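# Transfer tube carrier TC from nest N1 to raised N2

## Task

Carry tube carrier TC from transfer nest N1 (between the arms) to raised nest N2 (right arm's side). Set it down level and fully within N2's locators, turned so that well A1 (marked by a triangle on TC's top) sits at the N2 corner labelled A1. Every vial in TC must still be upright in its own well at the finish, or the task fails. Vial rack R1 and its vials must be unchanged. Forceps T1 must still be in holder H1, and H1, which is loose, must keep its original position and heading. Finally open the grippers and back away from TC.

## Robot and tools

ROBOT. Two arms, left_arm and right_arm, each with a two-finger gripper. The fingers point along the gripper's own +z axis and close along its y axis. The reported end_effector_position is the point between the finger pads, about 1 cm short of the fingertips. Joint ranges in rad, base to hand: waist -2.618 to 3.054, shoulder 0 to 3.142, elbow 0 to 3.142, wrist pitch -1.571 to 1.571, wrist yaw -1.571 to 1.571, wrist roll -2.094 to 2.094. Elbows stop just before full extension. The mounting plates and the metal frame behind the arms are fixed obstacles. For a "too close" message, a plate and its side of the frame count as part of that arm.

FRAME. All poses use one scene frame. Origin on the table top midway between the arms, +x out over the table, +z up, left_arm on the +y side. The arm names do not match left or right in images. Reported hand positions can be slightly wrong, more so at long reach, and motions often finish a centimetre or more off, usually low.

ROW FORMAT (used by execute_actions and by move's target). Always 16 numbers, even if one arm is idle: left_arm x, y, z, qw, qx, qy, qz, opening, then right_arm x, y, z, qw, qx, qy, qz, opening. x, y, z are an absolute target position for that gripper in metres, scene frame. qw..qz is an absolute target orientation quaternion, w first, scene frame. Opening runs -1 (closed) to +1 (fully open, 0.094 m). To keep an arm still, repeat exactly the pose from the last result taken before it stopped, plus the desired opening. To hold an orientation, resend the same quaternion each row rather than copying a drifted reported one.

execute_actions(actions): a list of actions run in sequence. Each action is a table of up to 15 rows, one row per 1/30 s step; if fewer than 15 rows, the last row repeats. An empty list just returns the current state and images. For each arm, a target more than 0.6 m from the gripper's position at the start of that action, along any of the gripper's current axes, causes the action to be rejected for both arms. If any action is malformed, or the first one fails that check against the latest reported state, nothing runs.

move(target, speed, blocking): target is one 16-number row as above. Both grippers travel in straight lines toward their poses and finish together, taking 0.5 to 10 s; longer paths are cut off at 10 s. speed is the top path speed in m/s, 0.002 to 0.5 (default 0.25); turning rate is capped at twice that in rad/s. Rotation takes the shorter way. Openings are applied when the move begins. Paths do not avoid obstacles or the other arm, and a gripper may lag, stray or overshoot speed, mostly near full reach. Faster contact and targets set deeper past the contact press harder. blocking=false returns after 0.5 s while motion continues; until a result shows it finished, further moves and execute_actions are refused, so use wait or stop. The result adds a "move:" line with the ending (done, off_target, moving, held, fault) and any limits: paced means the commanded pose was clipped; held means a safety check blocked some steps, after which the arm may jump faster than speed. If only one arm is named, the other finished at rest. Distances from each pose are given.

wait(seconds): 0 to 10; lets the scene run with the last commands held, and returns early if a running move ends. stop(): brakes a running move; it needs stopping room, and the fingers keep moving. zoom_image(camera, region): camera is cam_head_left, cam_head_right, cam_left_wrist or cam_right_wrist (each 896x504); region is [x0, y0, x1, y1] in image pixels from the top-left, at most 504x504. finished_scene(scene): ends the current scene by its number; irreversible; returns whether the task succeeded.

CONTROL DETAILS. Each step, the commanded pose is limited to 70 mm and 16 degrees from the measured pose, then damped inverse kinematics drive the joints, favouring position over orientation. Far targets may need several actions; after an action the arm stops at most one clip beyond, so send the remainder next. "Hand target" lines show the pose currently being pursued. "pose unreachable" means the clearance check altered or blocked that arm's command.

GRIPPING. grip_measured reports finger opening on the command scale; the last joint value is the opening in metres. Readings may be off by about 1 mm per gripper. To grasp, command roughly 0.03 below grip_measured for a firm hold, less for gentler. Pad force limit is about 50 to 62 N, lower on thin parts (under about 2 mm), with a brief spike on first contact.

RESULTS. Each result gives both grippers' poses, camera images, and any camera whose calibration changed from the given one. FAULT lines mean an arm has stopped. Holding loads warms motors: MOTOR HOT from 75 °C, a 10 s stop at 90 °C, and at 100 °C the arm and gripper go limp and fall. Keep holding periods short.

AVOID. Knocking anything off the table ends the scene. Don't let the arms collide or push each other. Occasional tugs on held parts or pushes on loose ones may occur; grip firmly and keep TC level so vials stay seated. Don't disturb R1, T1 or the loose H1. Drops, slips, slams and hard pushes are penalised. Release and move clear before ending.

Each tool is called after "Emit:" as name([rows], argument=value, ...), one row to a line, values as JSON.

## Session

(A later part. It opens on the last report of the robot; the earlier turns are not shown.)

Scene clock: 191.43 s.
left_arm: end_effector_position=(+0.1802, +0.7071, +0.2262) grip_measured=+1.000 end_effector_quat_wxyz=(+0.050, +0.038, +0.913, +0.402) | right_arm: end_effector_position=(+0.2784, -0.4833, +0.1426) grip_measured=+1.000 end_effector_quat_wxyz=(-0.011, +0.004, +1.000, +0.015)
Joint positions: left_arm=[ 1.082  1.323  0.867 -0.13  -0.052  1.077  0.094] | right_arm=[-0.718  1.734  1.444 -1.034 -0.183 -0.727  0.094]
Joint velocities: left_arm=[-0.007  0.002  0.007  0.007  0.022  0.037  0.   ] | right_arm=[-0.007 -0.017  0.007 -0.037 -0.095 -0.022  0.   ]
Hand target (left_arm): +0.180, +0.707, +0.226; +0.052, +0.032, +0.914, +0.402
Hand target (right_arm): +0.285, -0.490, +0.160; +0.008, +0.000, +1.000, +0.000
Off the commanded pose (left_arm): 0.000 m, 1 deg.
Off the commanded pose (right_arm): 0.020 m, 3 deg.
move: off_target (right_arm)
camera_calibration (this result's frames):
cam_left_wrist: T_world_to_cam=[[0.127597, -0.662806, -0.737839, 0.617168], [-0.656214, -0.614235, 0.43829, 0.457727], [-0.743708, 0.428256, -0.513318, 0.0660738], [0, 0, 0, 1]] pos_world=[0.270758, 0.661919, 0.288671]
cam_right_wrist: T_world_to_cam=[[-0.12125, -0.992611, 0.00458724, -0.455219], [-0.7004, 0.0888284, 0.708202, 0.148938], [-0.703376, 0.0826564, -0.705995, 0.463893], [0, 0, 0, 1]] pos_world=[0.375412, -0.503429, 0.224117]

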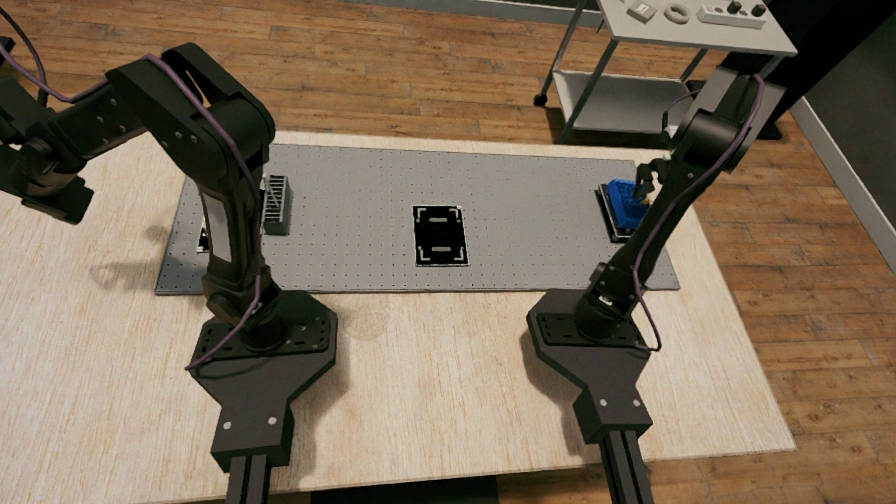

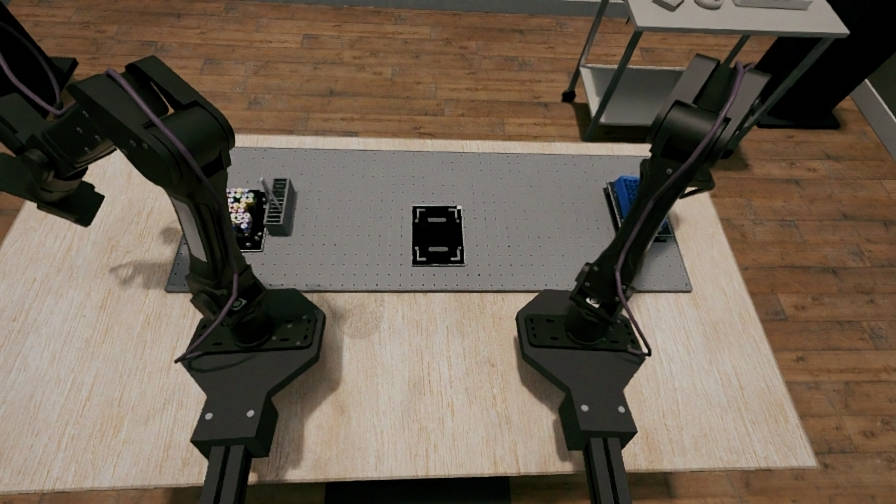

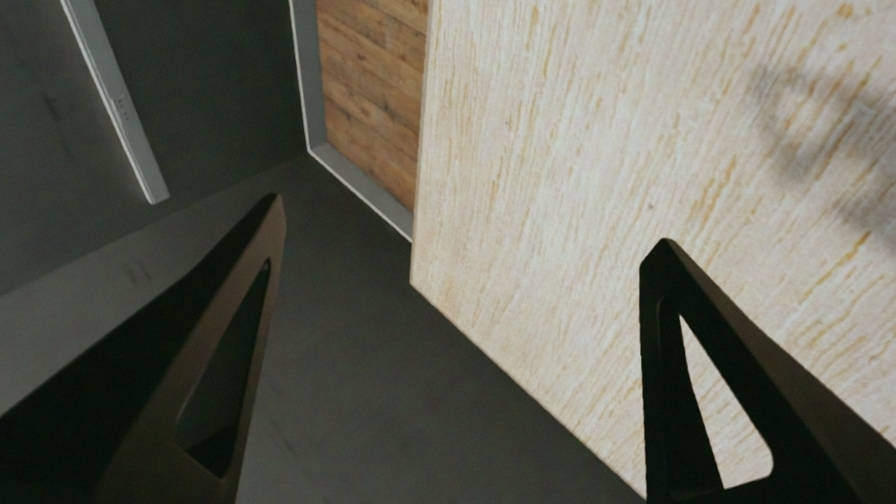

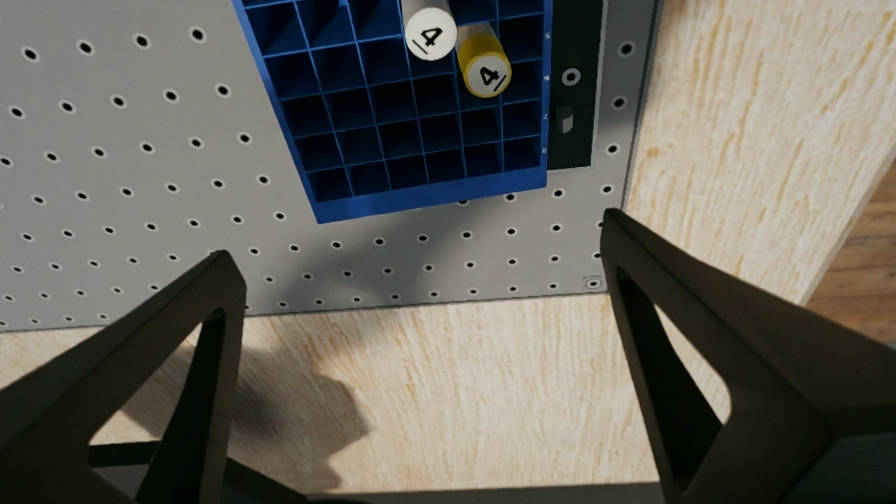

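Emit:
move(target=[0.1802,0.7071,0.2262,0.052,0.032,0.914,0.402,1,0.312,-0.478,0.1,0.008,0,1,-0.02,1], speed=0.06)

Scene clock: 197.97 s.
left_arm: end_effector_position=(+0.1802, +0.7071, +0.2262) grip_measured=+1.000 end_effector_quat_wxyz=(+0.050, +0.038, +0.913, +0.402) | right_arm: end_effector_position=(+0.3122, -0.4767, +0.1033) grip_measured=+1.000 end_effector_quat_wxyz=(+0.009, -0.004, +1.000, -0.017)
Joint positions: left_arm=[ 1.082  1.323  0.867 -0.13  -0.052  1.077  0.094] | right_arm=[-0.61   1.795  1.393 -0.832 -0.127 -0.628  0.094]
Joint velocities: left_arm=[ 0.002  0.012  0.017  0.037 -0.022 -0.007  0.   ] | right_arm=[ 0.007 -0.002  0.002  0.007  0.022 -0.022  0.   ]
Hand target (left_arm): +0.180, +0.707, +0.226; +0.052, +0.032, +0.914, +0.402
Hand target (right_arm): +0.312, -0.477, +0.100; +0.009, +0.000, +1.000, -0.020
Off the commanded pose (left_arm): 0.000 m, 1 deg.
Off the commanded pose (right_arm): 0.004 m, 1 deg.
move: done
camera_calibration (this result's frames):
cam_left_wrist: T_world_to_cam=[[0.127597, -0.662806, -0.737839, 0.617168], [-0.656214, -0.614235, 0.43829, 0.457727], [-0.743708, 0.428256, -0.513318, 0.0660738], [0, 0, 0, 1]] pos_world=[0.270758, 0.661919, 0.288671]
cam_right_wrist: T_world_to_cam=[[-0.10611, -0.992273, 0.0643085, -0.455132], [-0.729791, 0.121642, 0.672762, 0.228314], [-0.675386, 0.0244547, -0.737059, 0.426122], [0, 0, 0, 1]] pos_world=[0.406125, -0.489809, 0.189745]

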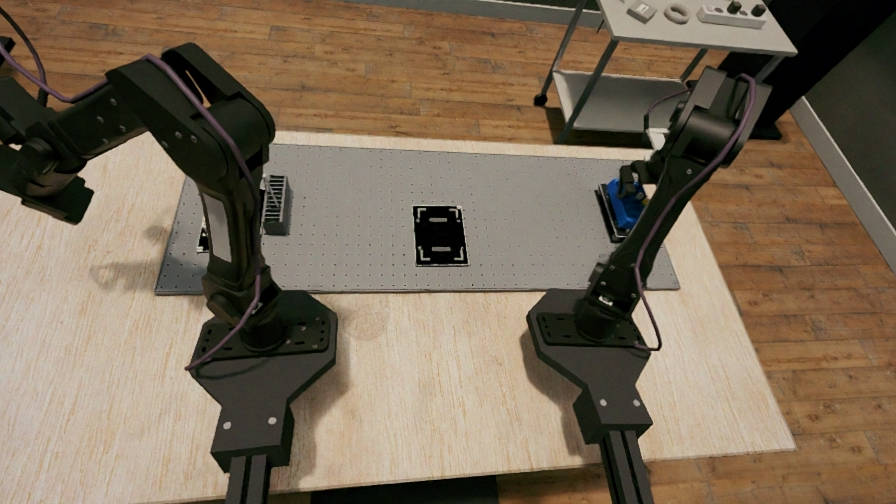

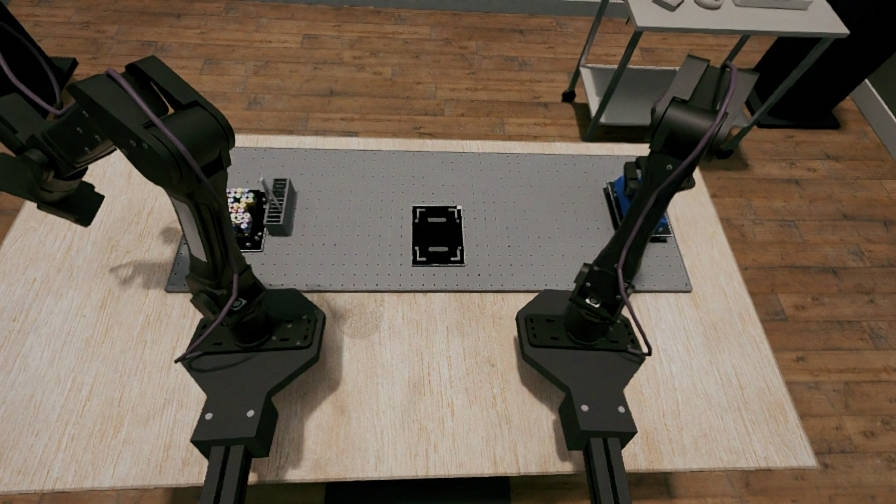

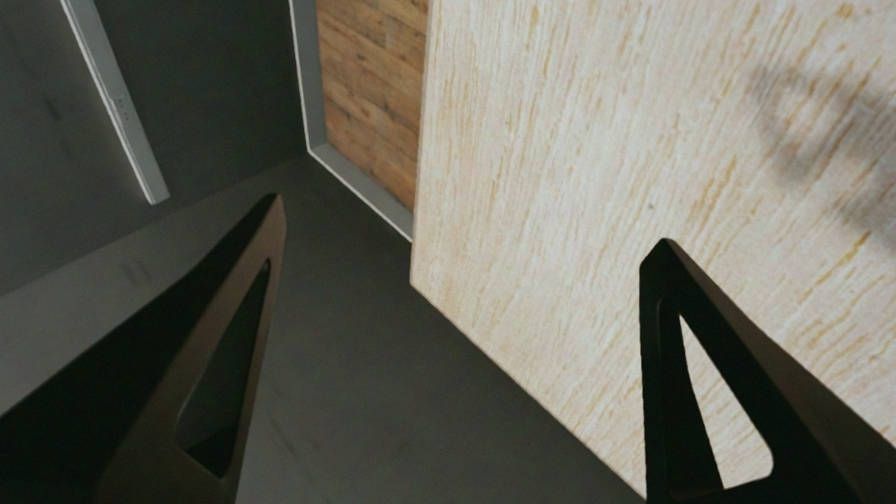

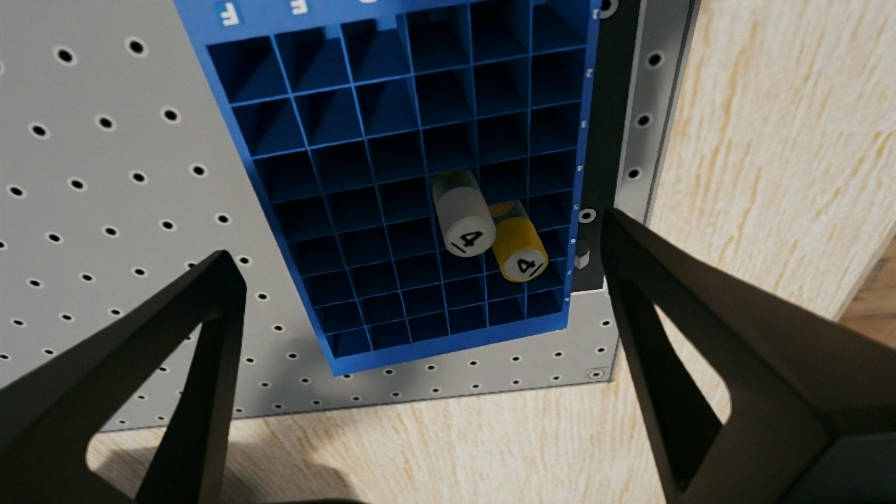

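Emit:
move(target=[0.1802,0.7071,0.2262,0.052,0.032,0.914,0.402,1,0.312,-0.483,0.095,0.008,0,1,0.04,1], speed=0.03)

Emit:
move(target=[0.1802,0.7071,0.2262,0.052,0.032,0.914,0.402,1,0.312,-0.481,0.076,0.008,0,1,0.04,1], speed=0.03)

Scene clock: 212.63 s.
left_arm: end_effector_position=(+0.1802, +0.7071, +0.2262) grip_measured=+1.000 end_effector_quat_wxyz=(+0.049, +0.039, +0.913, +0.402) | right_arm: end_effector_position=(+0.3072, -0.4777, +0.0903) grip_measured=+1.000 end_effector_quat_wxyz=(-0.002, +0.001, +0.999, +0.038)
Joint positions: left_arm=[ 1.082  1.323  0.867 -0.13  -0.052  1.078  0.094] | right_arm=[-0.652  1.884  1.466 -0.909 -0.213 -0.672  0.094]
Joint velocities: left_arm=[ 0.017 -0.022 -0.007  0.007 -0.007 -0.022  0.   ] | right_arm=[-0.002 -0.002 -0.022 -0.037  0.022  0.081  0.   ]
Hand target (left_arm): +0.180, +0.707, +0.226; +0.052, +0.032, +0.914, +0.402
Hand target (right_arm): +0.312, -0.483, +0.095; +0.007, -0.000, +0.999, +0.040
Off the commanded pose (left_arm): 0.000 m, 1 deg.
Off the commanded pose (right_arm): 0.009 m, 1 deg.
move: done
camera_calibration (this result's frames):
cam_left_wrist: T_world_to_cam=[[0.127222, -0.662805, -0.737905, 0.61725], [-0.656249, -0.614087, 0.438445, 0.457594], [-0.743742, 0.42847, -0.51309, 0.0658769], [0, 0, 0, 1]] pos_world=[0.270764, 0.661892, 0.288643]
cam_right_wrist: T_world_to_cam=[[-0.11573, -0.992357, -0.0428255, -0.443201], [-0.713466, 0.0530535, 0.698679, 0.193424], [-0.691067, 0.111412, -0.714153, 0.457428], [0, 0, 0, 1]] pos_world=[0.402823, -0.501039, 0.172552]

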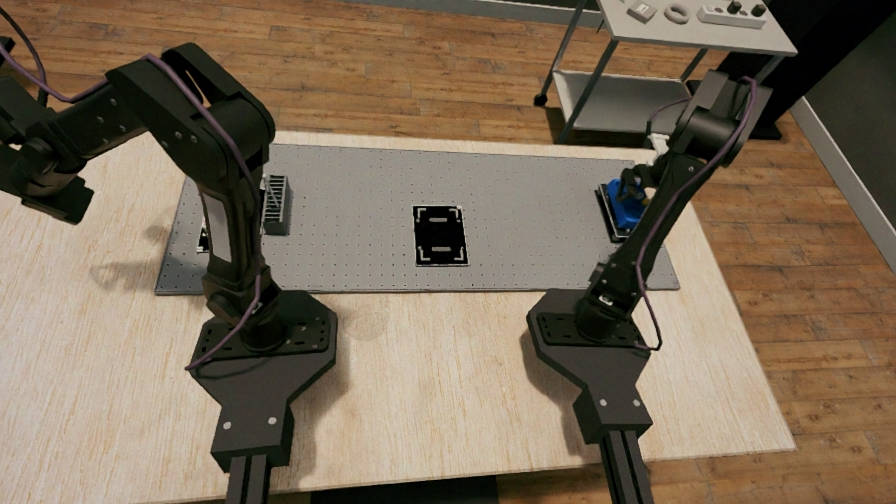

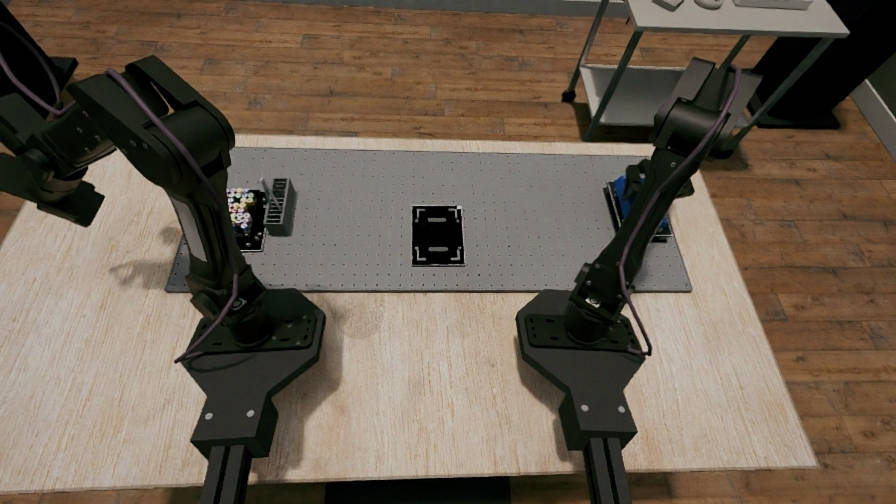

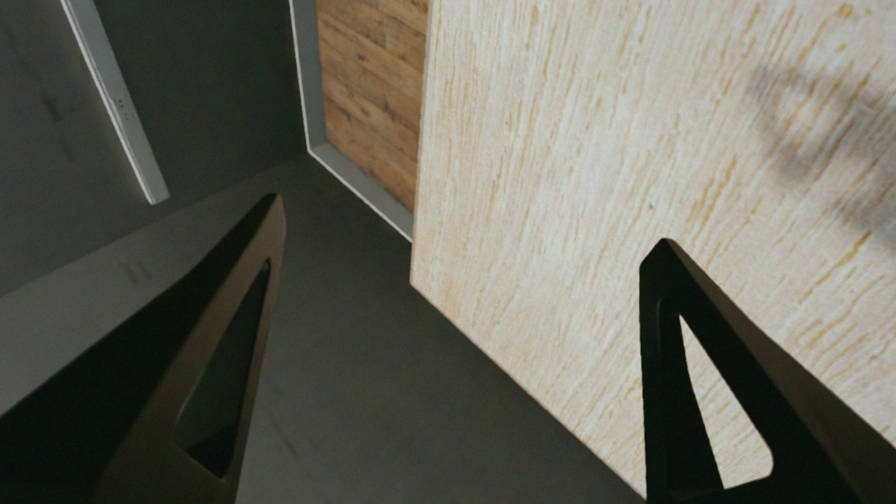

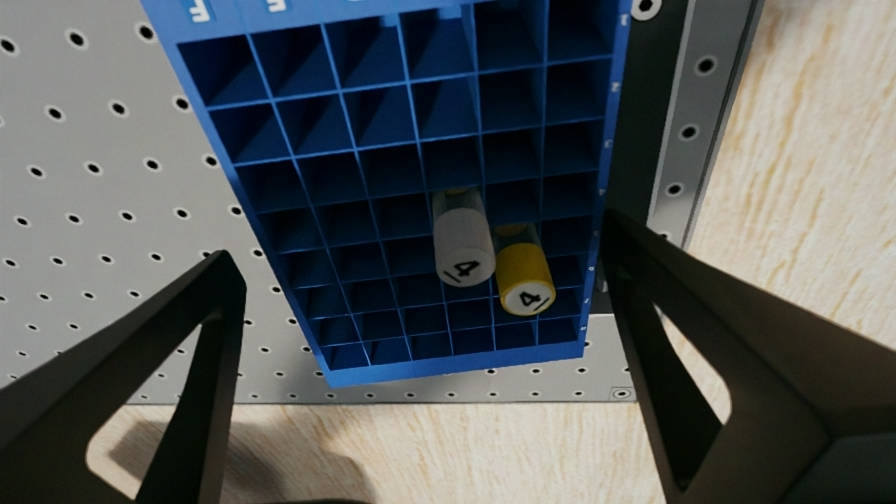

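Scene clock: 213.47 s.
left_arm: end_effector_position=(+0.1802, +0.7071, +0.2262) grip_measured=+1.000 end_effector_quat_wxyz=(+0.050, +0.038, +0.913, +0.402) | right_arm: end_effector_position=(+0.3101, -0.4821, +0.0787) grip_measured=+1.000 end_effector_quat_wxyz=(+0.001, +0.000, +0.999, +0.036)
Joint positions: left_arm=[ 1.082  1.323  0.867 -0.13  -0.052  1.077  0.094] | right_arm=[-0.652  1.915  1.466 -0.87  -0.214 -0.672  0.094]
Joint velocities: left_arm=[ 0.002  0.007  0.007  0.037  0.022 -0.007  0.   ] | right_arm=[-0.017  0.017  0.002  0.022  0.022  0.007  0.   ]
Hand target (left_arm): +0.180, +0.707, +0.226; +0.052, +0.032, +0.914, +0.402
Hand target (right_arm): +0.312, -0.481, +0.076; +0.008, +0.000, +0.999, +0.040
Off the commanded pose (left_arm): 0.000 m, 1 deg.
Off the commanded pose (right_arm): 0.003 m, 1 deg.
move: done
camera_calibration (this result's frames):
cam_left_wrist: T_world_to_cam=[[0.127597, -0.662806, -0.737839, 0.617168], [-0.656214, -0.614235, 0.43829, 0.457727], [-0.743708, 0.428256, -0.513318, 0.0660738], [0, 0, 0, 1]] pos_world=[0.270758, 0.661919, 0.288671]
cam_right_wrist: T_world_to_cam=[[-0.11418, -0.992688, -0.0391512, -0.448682], [-0.718409, 0.0552837, 0.693421, 0.206854], [-0.686187, 0.107301, -0.719468, 0.448566], [0, 0, 0, 1]] pos_world=[0.405175, -0.504969, 0.161725]

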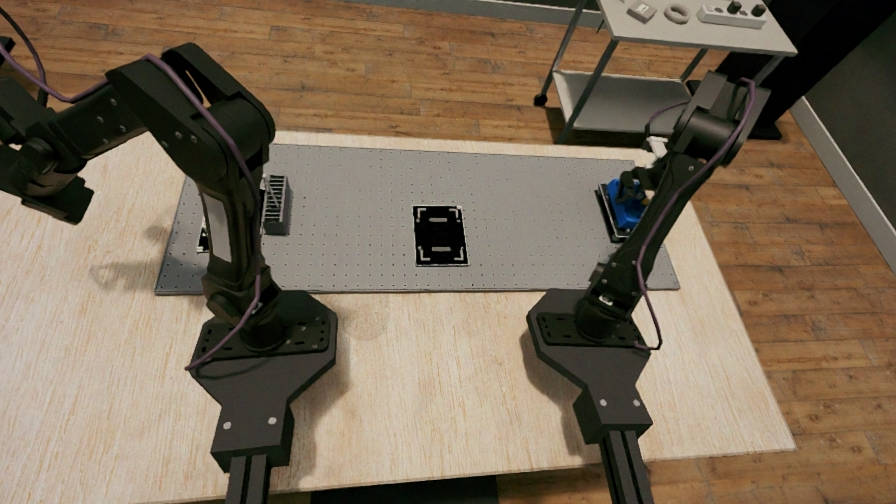

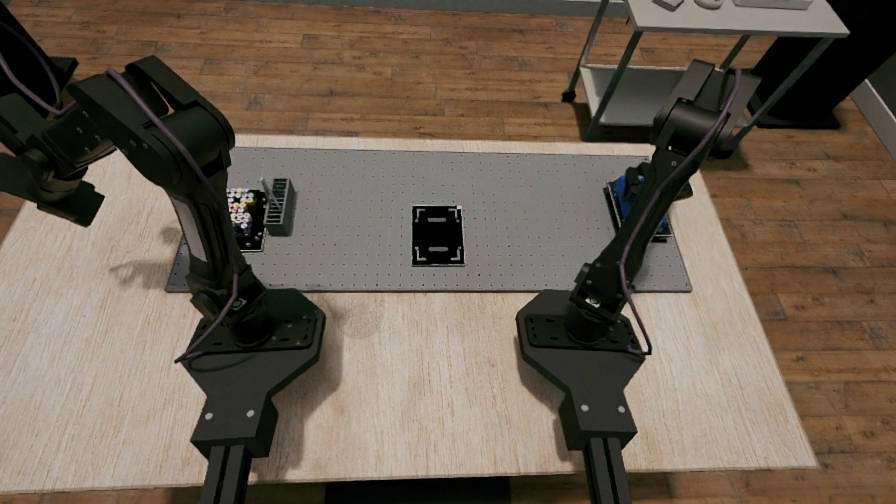

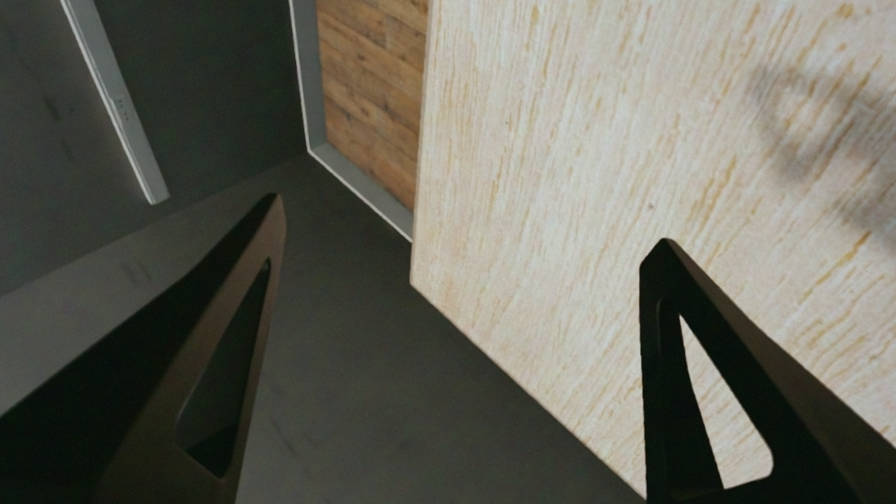

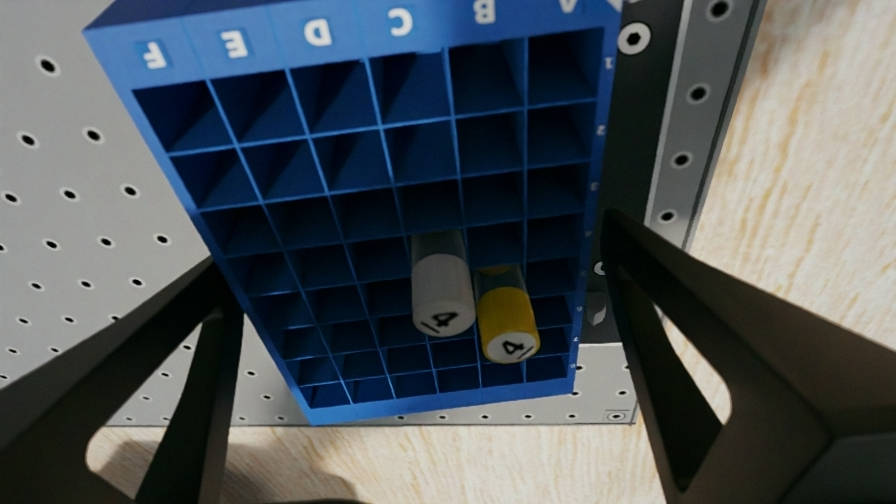

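Good; descend, grip, lift.

Emit:
move(target=[0.1802,0.7071,0.2262,0.052,0.032,0.914,0.402,1,0.312,-0.474,0.058,0.008,0,1,0.04,1], speed=0.02)

Emit:
move(target=[0.1802,0.7071,0.2262,0.052,0.032,0.914,0.402,1,0.312,-0.474,0.058,0.008,0,1,0.04,0.76])

Emit:
move(target=[0.1802,0.7071,0.2262,0.052,0.032,0.914,0.402,1,0.316,-0.485,0.085,0.012,0,1,0.02,0.76], speed=0.02)

Emit:
zoom_image(camera="cam_head_left", region=[585, 160, 685, 255])

Scene clock: 221.77 s.
left_arm: end_effector_position=(+0.1802, +0.7071, +0.2262) grip_measured=+1.000 end_effector_quat_wxyz=(+0.049, +0.039, +0.913, +0.402) | right_arm: end_effector_position=(+0.3102, -0.4761, +0.0612) grip_measured=+1.000 end_effector_quat_wxyz=(+0.003, -0.003, +0.999, +0.037)
Joint positions: left_arm=[ 1.082  1.323  0.867 -0.13  -0.052  1.078  0.094] | right_arm=[-0.634  1.933  1.421 -0.801 -0.214 -0.661  0.094]
Joint velocities: left_arm=[-0.012  0.007 -0.017 -0.007 -0.007  0.007  0.   ] | right_arm=[-0.022  0.007  0.022  0.022 -0.022  0.022  0.   ]
Hand target (left_arm): +0.180, +0.707, +0.226; +0.052, +0.032, +0.914, +0.402
Hand target (right_arm): +0.312, -0.474, +0.058; +0.008, -0.000, +0.999, +0.040
Off the commanded pose (left_arm): 0.000 m, 1 deg.
Off the commanded pose (right_arm): 0.004 m, 1 deg.
move: done
camera_calibration (this result's frames):
cam_left_wrist: T_world_to_cam=[[0.127222, -0.662805, -0.737905, 0.61725], [-0.656249, -0.614087, 0.438445, 0.457594], [-0.743742, 0.42847, -0.51309, 0.0658769], [0, 0, 0, 1]] pos_world=[0.270764, 0.661892, 0.288643]
cam_right_wrist: T_world_to_cam=[[-0.107248, -0.993344, -0.0420297, -0.445632], [-0.722078, 0.0487613, 0.690091, 0.21695], [-0.683448, 0.104359, -0.722501, 0.433376], [0, 0, 0, 1]] pos_world=[0.405052, -0.498471, 0.144669]

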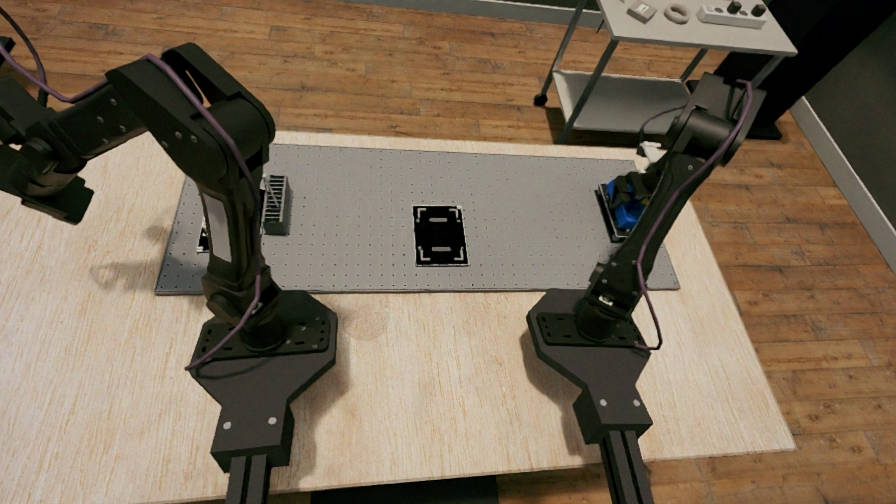

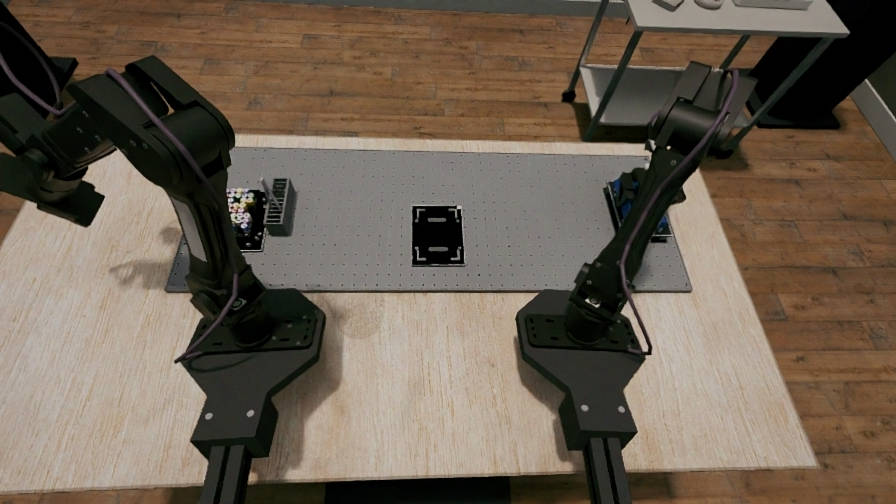

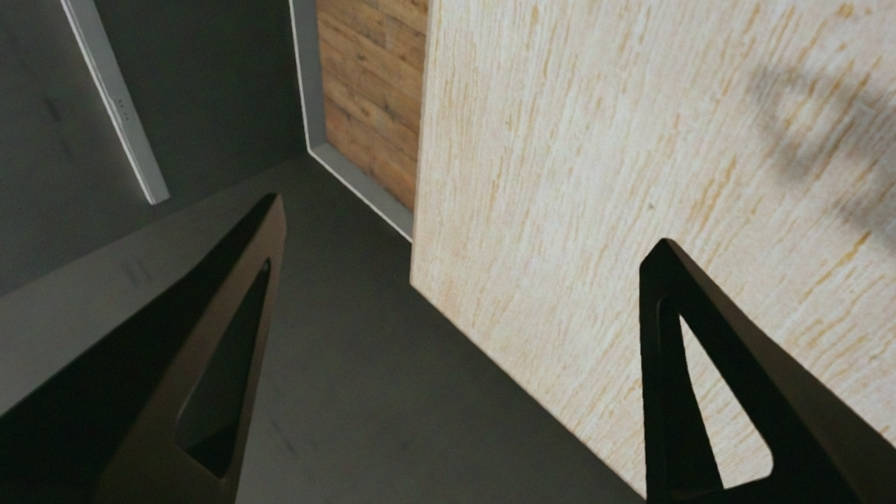

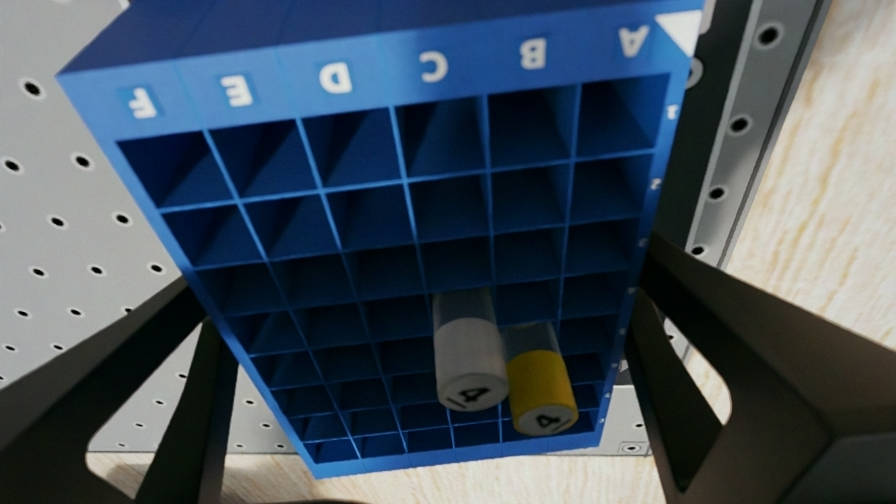

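Scene clock: 222.47 s.
left_arm: end_effector_position=(+0.1802, +0.7071, +0.2262) grip_measured=+1.000 end_effector_quat_wxyz=(+0.049, +0.039, +0.913, +0.402) | right_arm: end_effector_position=(+0.3102, -0.4764, +0.0612) grip_measured=+0.806 end_effector_quat_wxyz=(+0.003, -0.003, +0.999, +0.036)
Joint positions: left_arm=[ 1.082  1.323  0.867 -0.13  -0.052  1.078  0.094] | right_arm=[-0.634  1.933  1.421 -0.8   -0.213 -0.66   0.085]
Joint velocities: left_arm=[ 0.012 -0.022  0.002  0.007  0.022 -0.051  0.   ] | right_arm=[-0.007 -0.007  0.002  0.022 -0.007 -0.051  0.   ]
Hand target (left_arm): +0.180, +0.707, +0.226; +0.052, +0.032, +0.914, +0.402
Hand target (right_arm): +0.312, -0.474, +0.058; +0.008, +0.000, +0.999, +0.040
Off the commanded pose (left_arm): 0.000 m, 1 deg.
Off the commanded pose (right_arm): 0.004 m, 1 deg.
move: done
camera_calibration (this result's frames):
cam_left_wrist: T_world_to_cam=[[0.127222, -0.662805, -0.737905, 0.61725], [-0.656249, -0.614087, 0.438445, 0.457594], [-0.743742, 0.42847, -0.51309, 0.0658769], [0, 0, 0, 1]] pos_world=[0.270764, 0.661892, 0.288643]
cam_right_wrist: T_world_to_cam=[[-0.107466, -0.99339, -0.0403396, -0.446019], [-0.721825, 0.0500575, 0.690263, 0.217499], [-0.683681, 0.103298, -0.722433, 0.432943], [0, 0, 0, 1]] pos_world=[0.405059, -0.49868, 0.144649]

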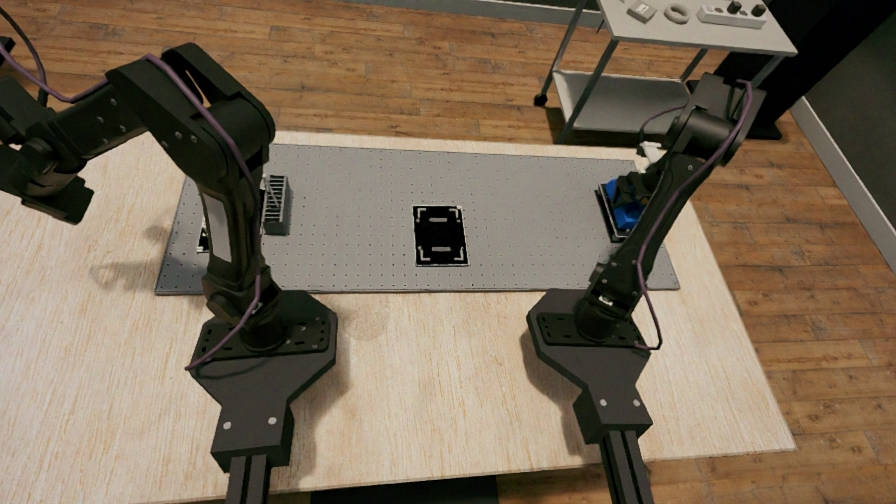

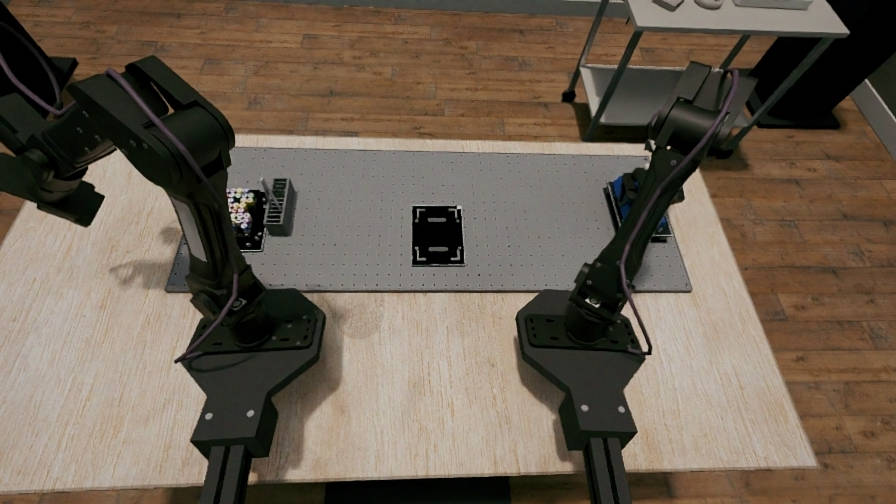

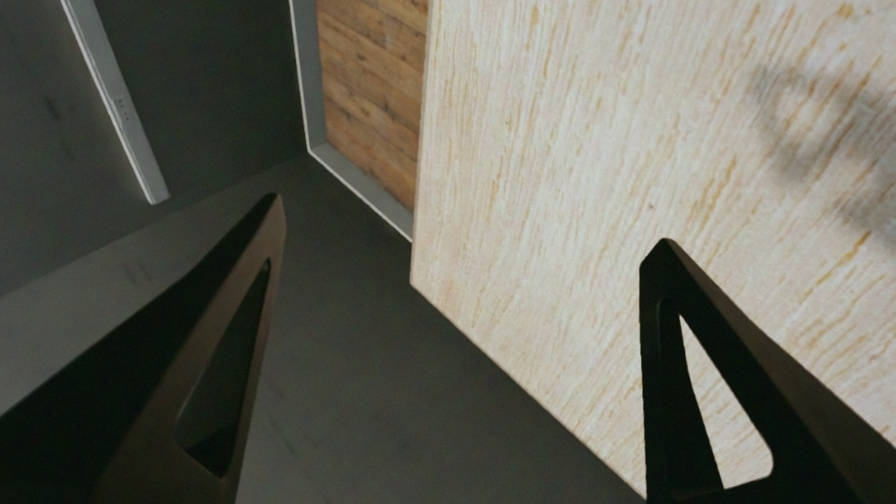

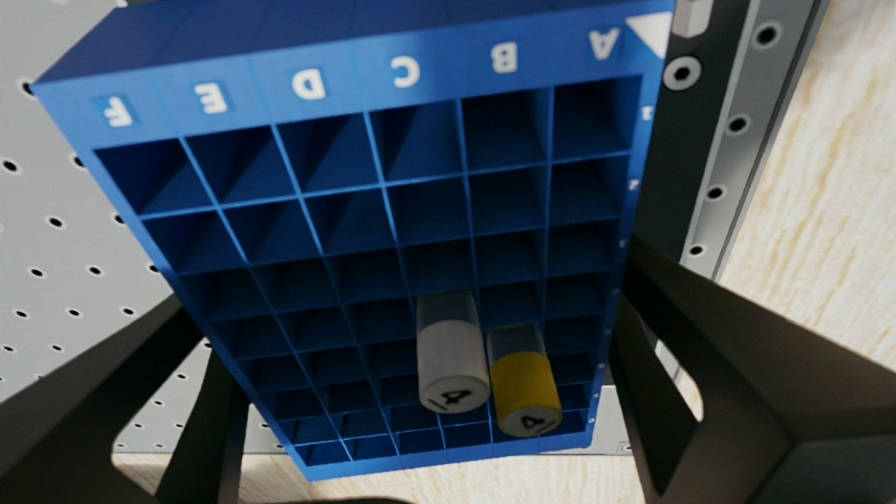

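Scene clock: 224.00 s.
left_arm: end_effector_position=(+0.1802, +0.7071, +0.2262) grip_measured=+1.000 end_effector_quat_wxyz=(+0.049, +0.039, +0.913, +0.402) | right_arm: end_effector_position=(+0.3100, -0.4762, +0.0630) grip_measured=+0.806 end_effector_quat_wxyz=(+0.001, -0.003, +0.999, +0.037)
Joint positions: left_arm=[ 1.082  1.323  0.867 -0.13  -0.052  1.078  0.094] | right_arm=[-0.634  1.933  1.43  -0.814 -0.211 -0.66   0.085]
Joint velocities: left_arm=[-0.002  0.002  0.017 -0.022  0.022  0.007  0.   ] | right_arm=[ 0.002  0.007  0.017 -0.11  -0.037  0.007  0.   ]
Hand target (left_arm): +0.180, +0.707, +0.226; +0.052, +0.032, +0.914, +0.402
Hand target (right_arm): +0.316, -0.485, +0.085; +0.013, +0.000, +1.000, +0.020
Off the commanded pose (left_arm): 0.000 m, 1 deg.
Off the commanded pose (right_arm): 0.024 m, 2 deg.
move: off_target (right_arm)
camera_calibration (this result's frames):
cam_left_wrist: T_world_to_cam=[[0.127222, -0.662805, -0.737905, 0.61725], [-0.656249, -0.614087, 0.438445, 0.457594], [-0.743742, 0.42847, -0.51309, 0.0658769], [0, 0, 0, 1]] pos_world=[0.270764, 0.661892, 0.288643]
cam_right_wrist: T_world_to_cam=[[-0.10849, -0.993199, -0.0422611, -0.445216], [-0.718179, 0.0489129, 0.694138, 0.214196], [-0.68735, 0.105658, -0.718601, 0.436137], [0, 0, 0, 1]] pos_world=[0.405307, -0.498746, 0.145911]

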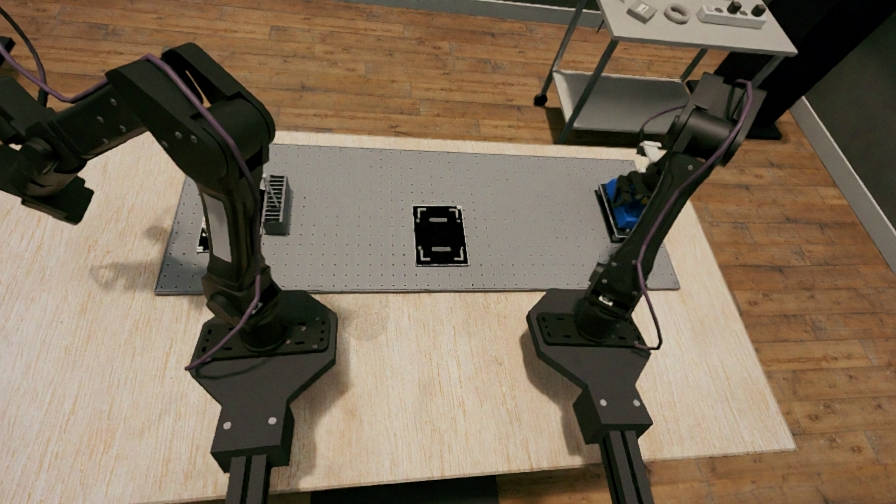

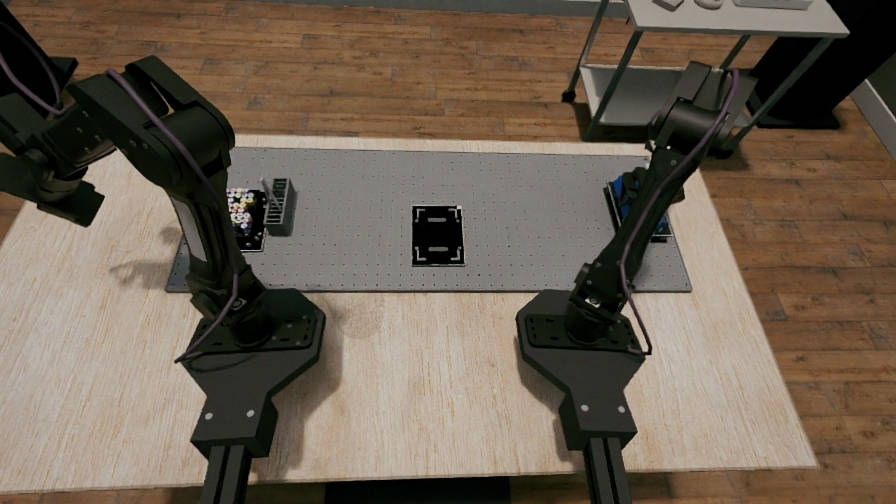

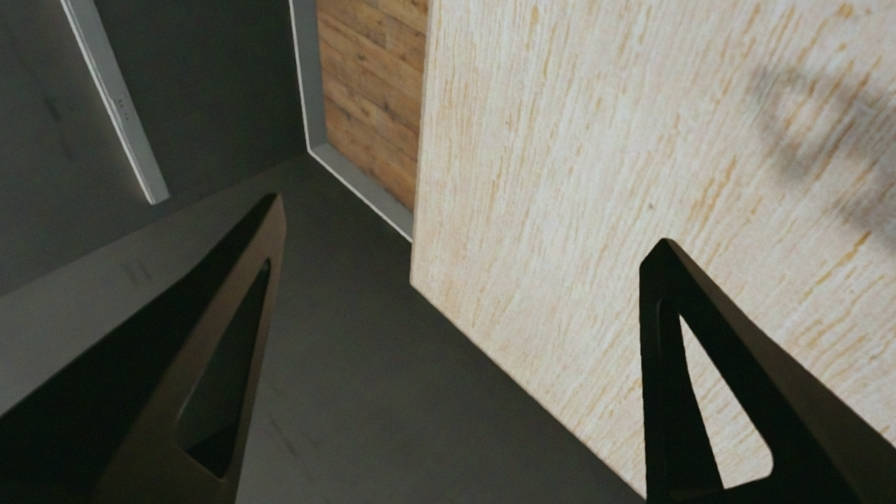

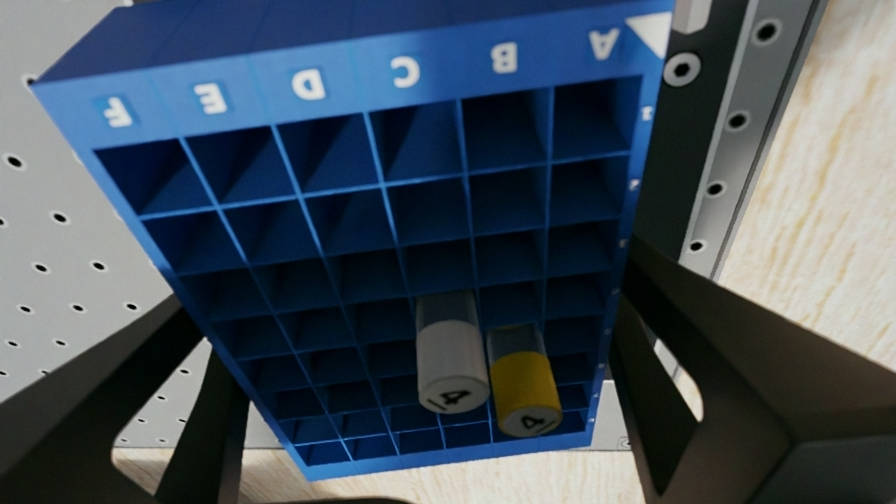

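Region (585, 160, 685, 255) of cam_head_left's 896x504 image, scaled by 5.040, with more detail than that image has; it fills the top 479 rows of this view, and the rest is white.

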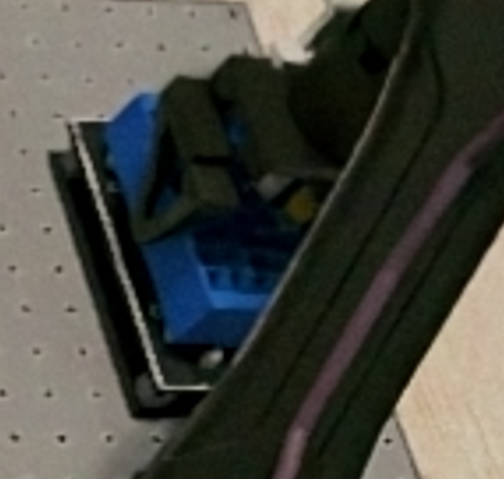

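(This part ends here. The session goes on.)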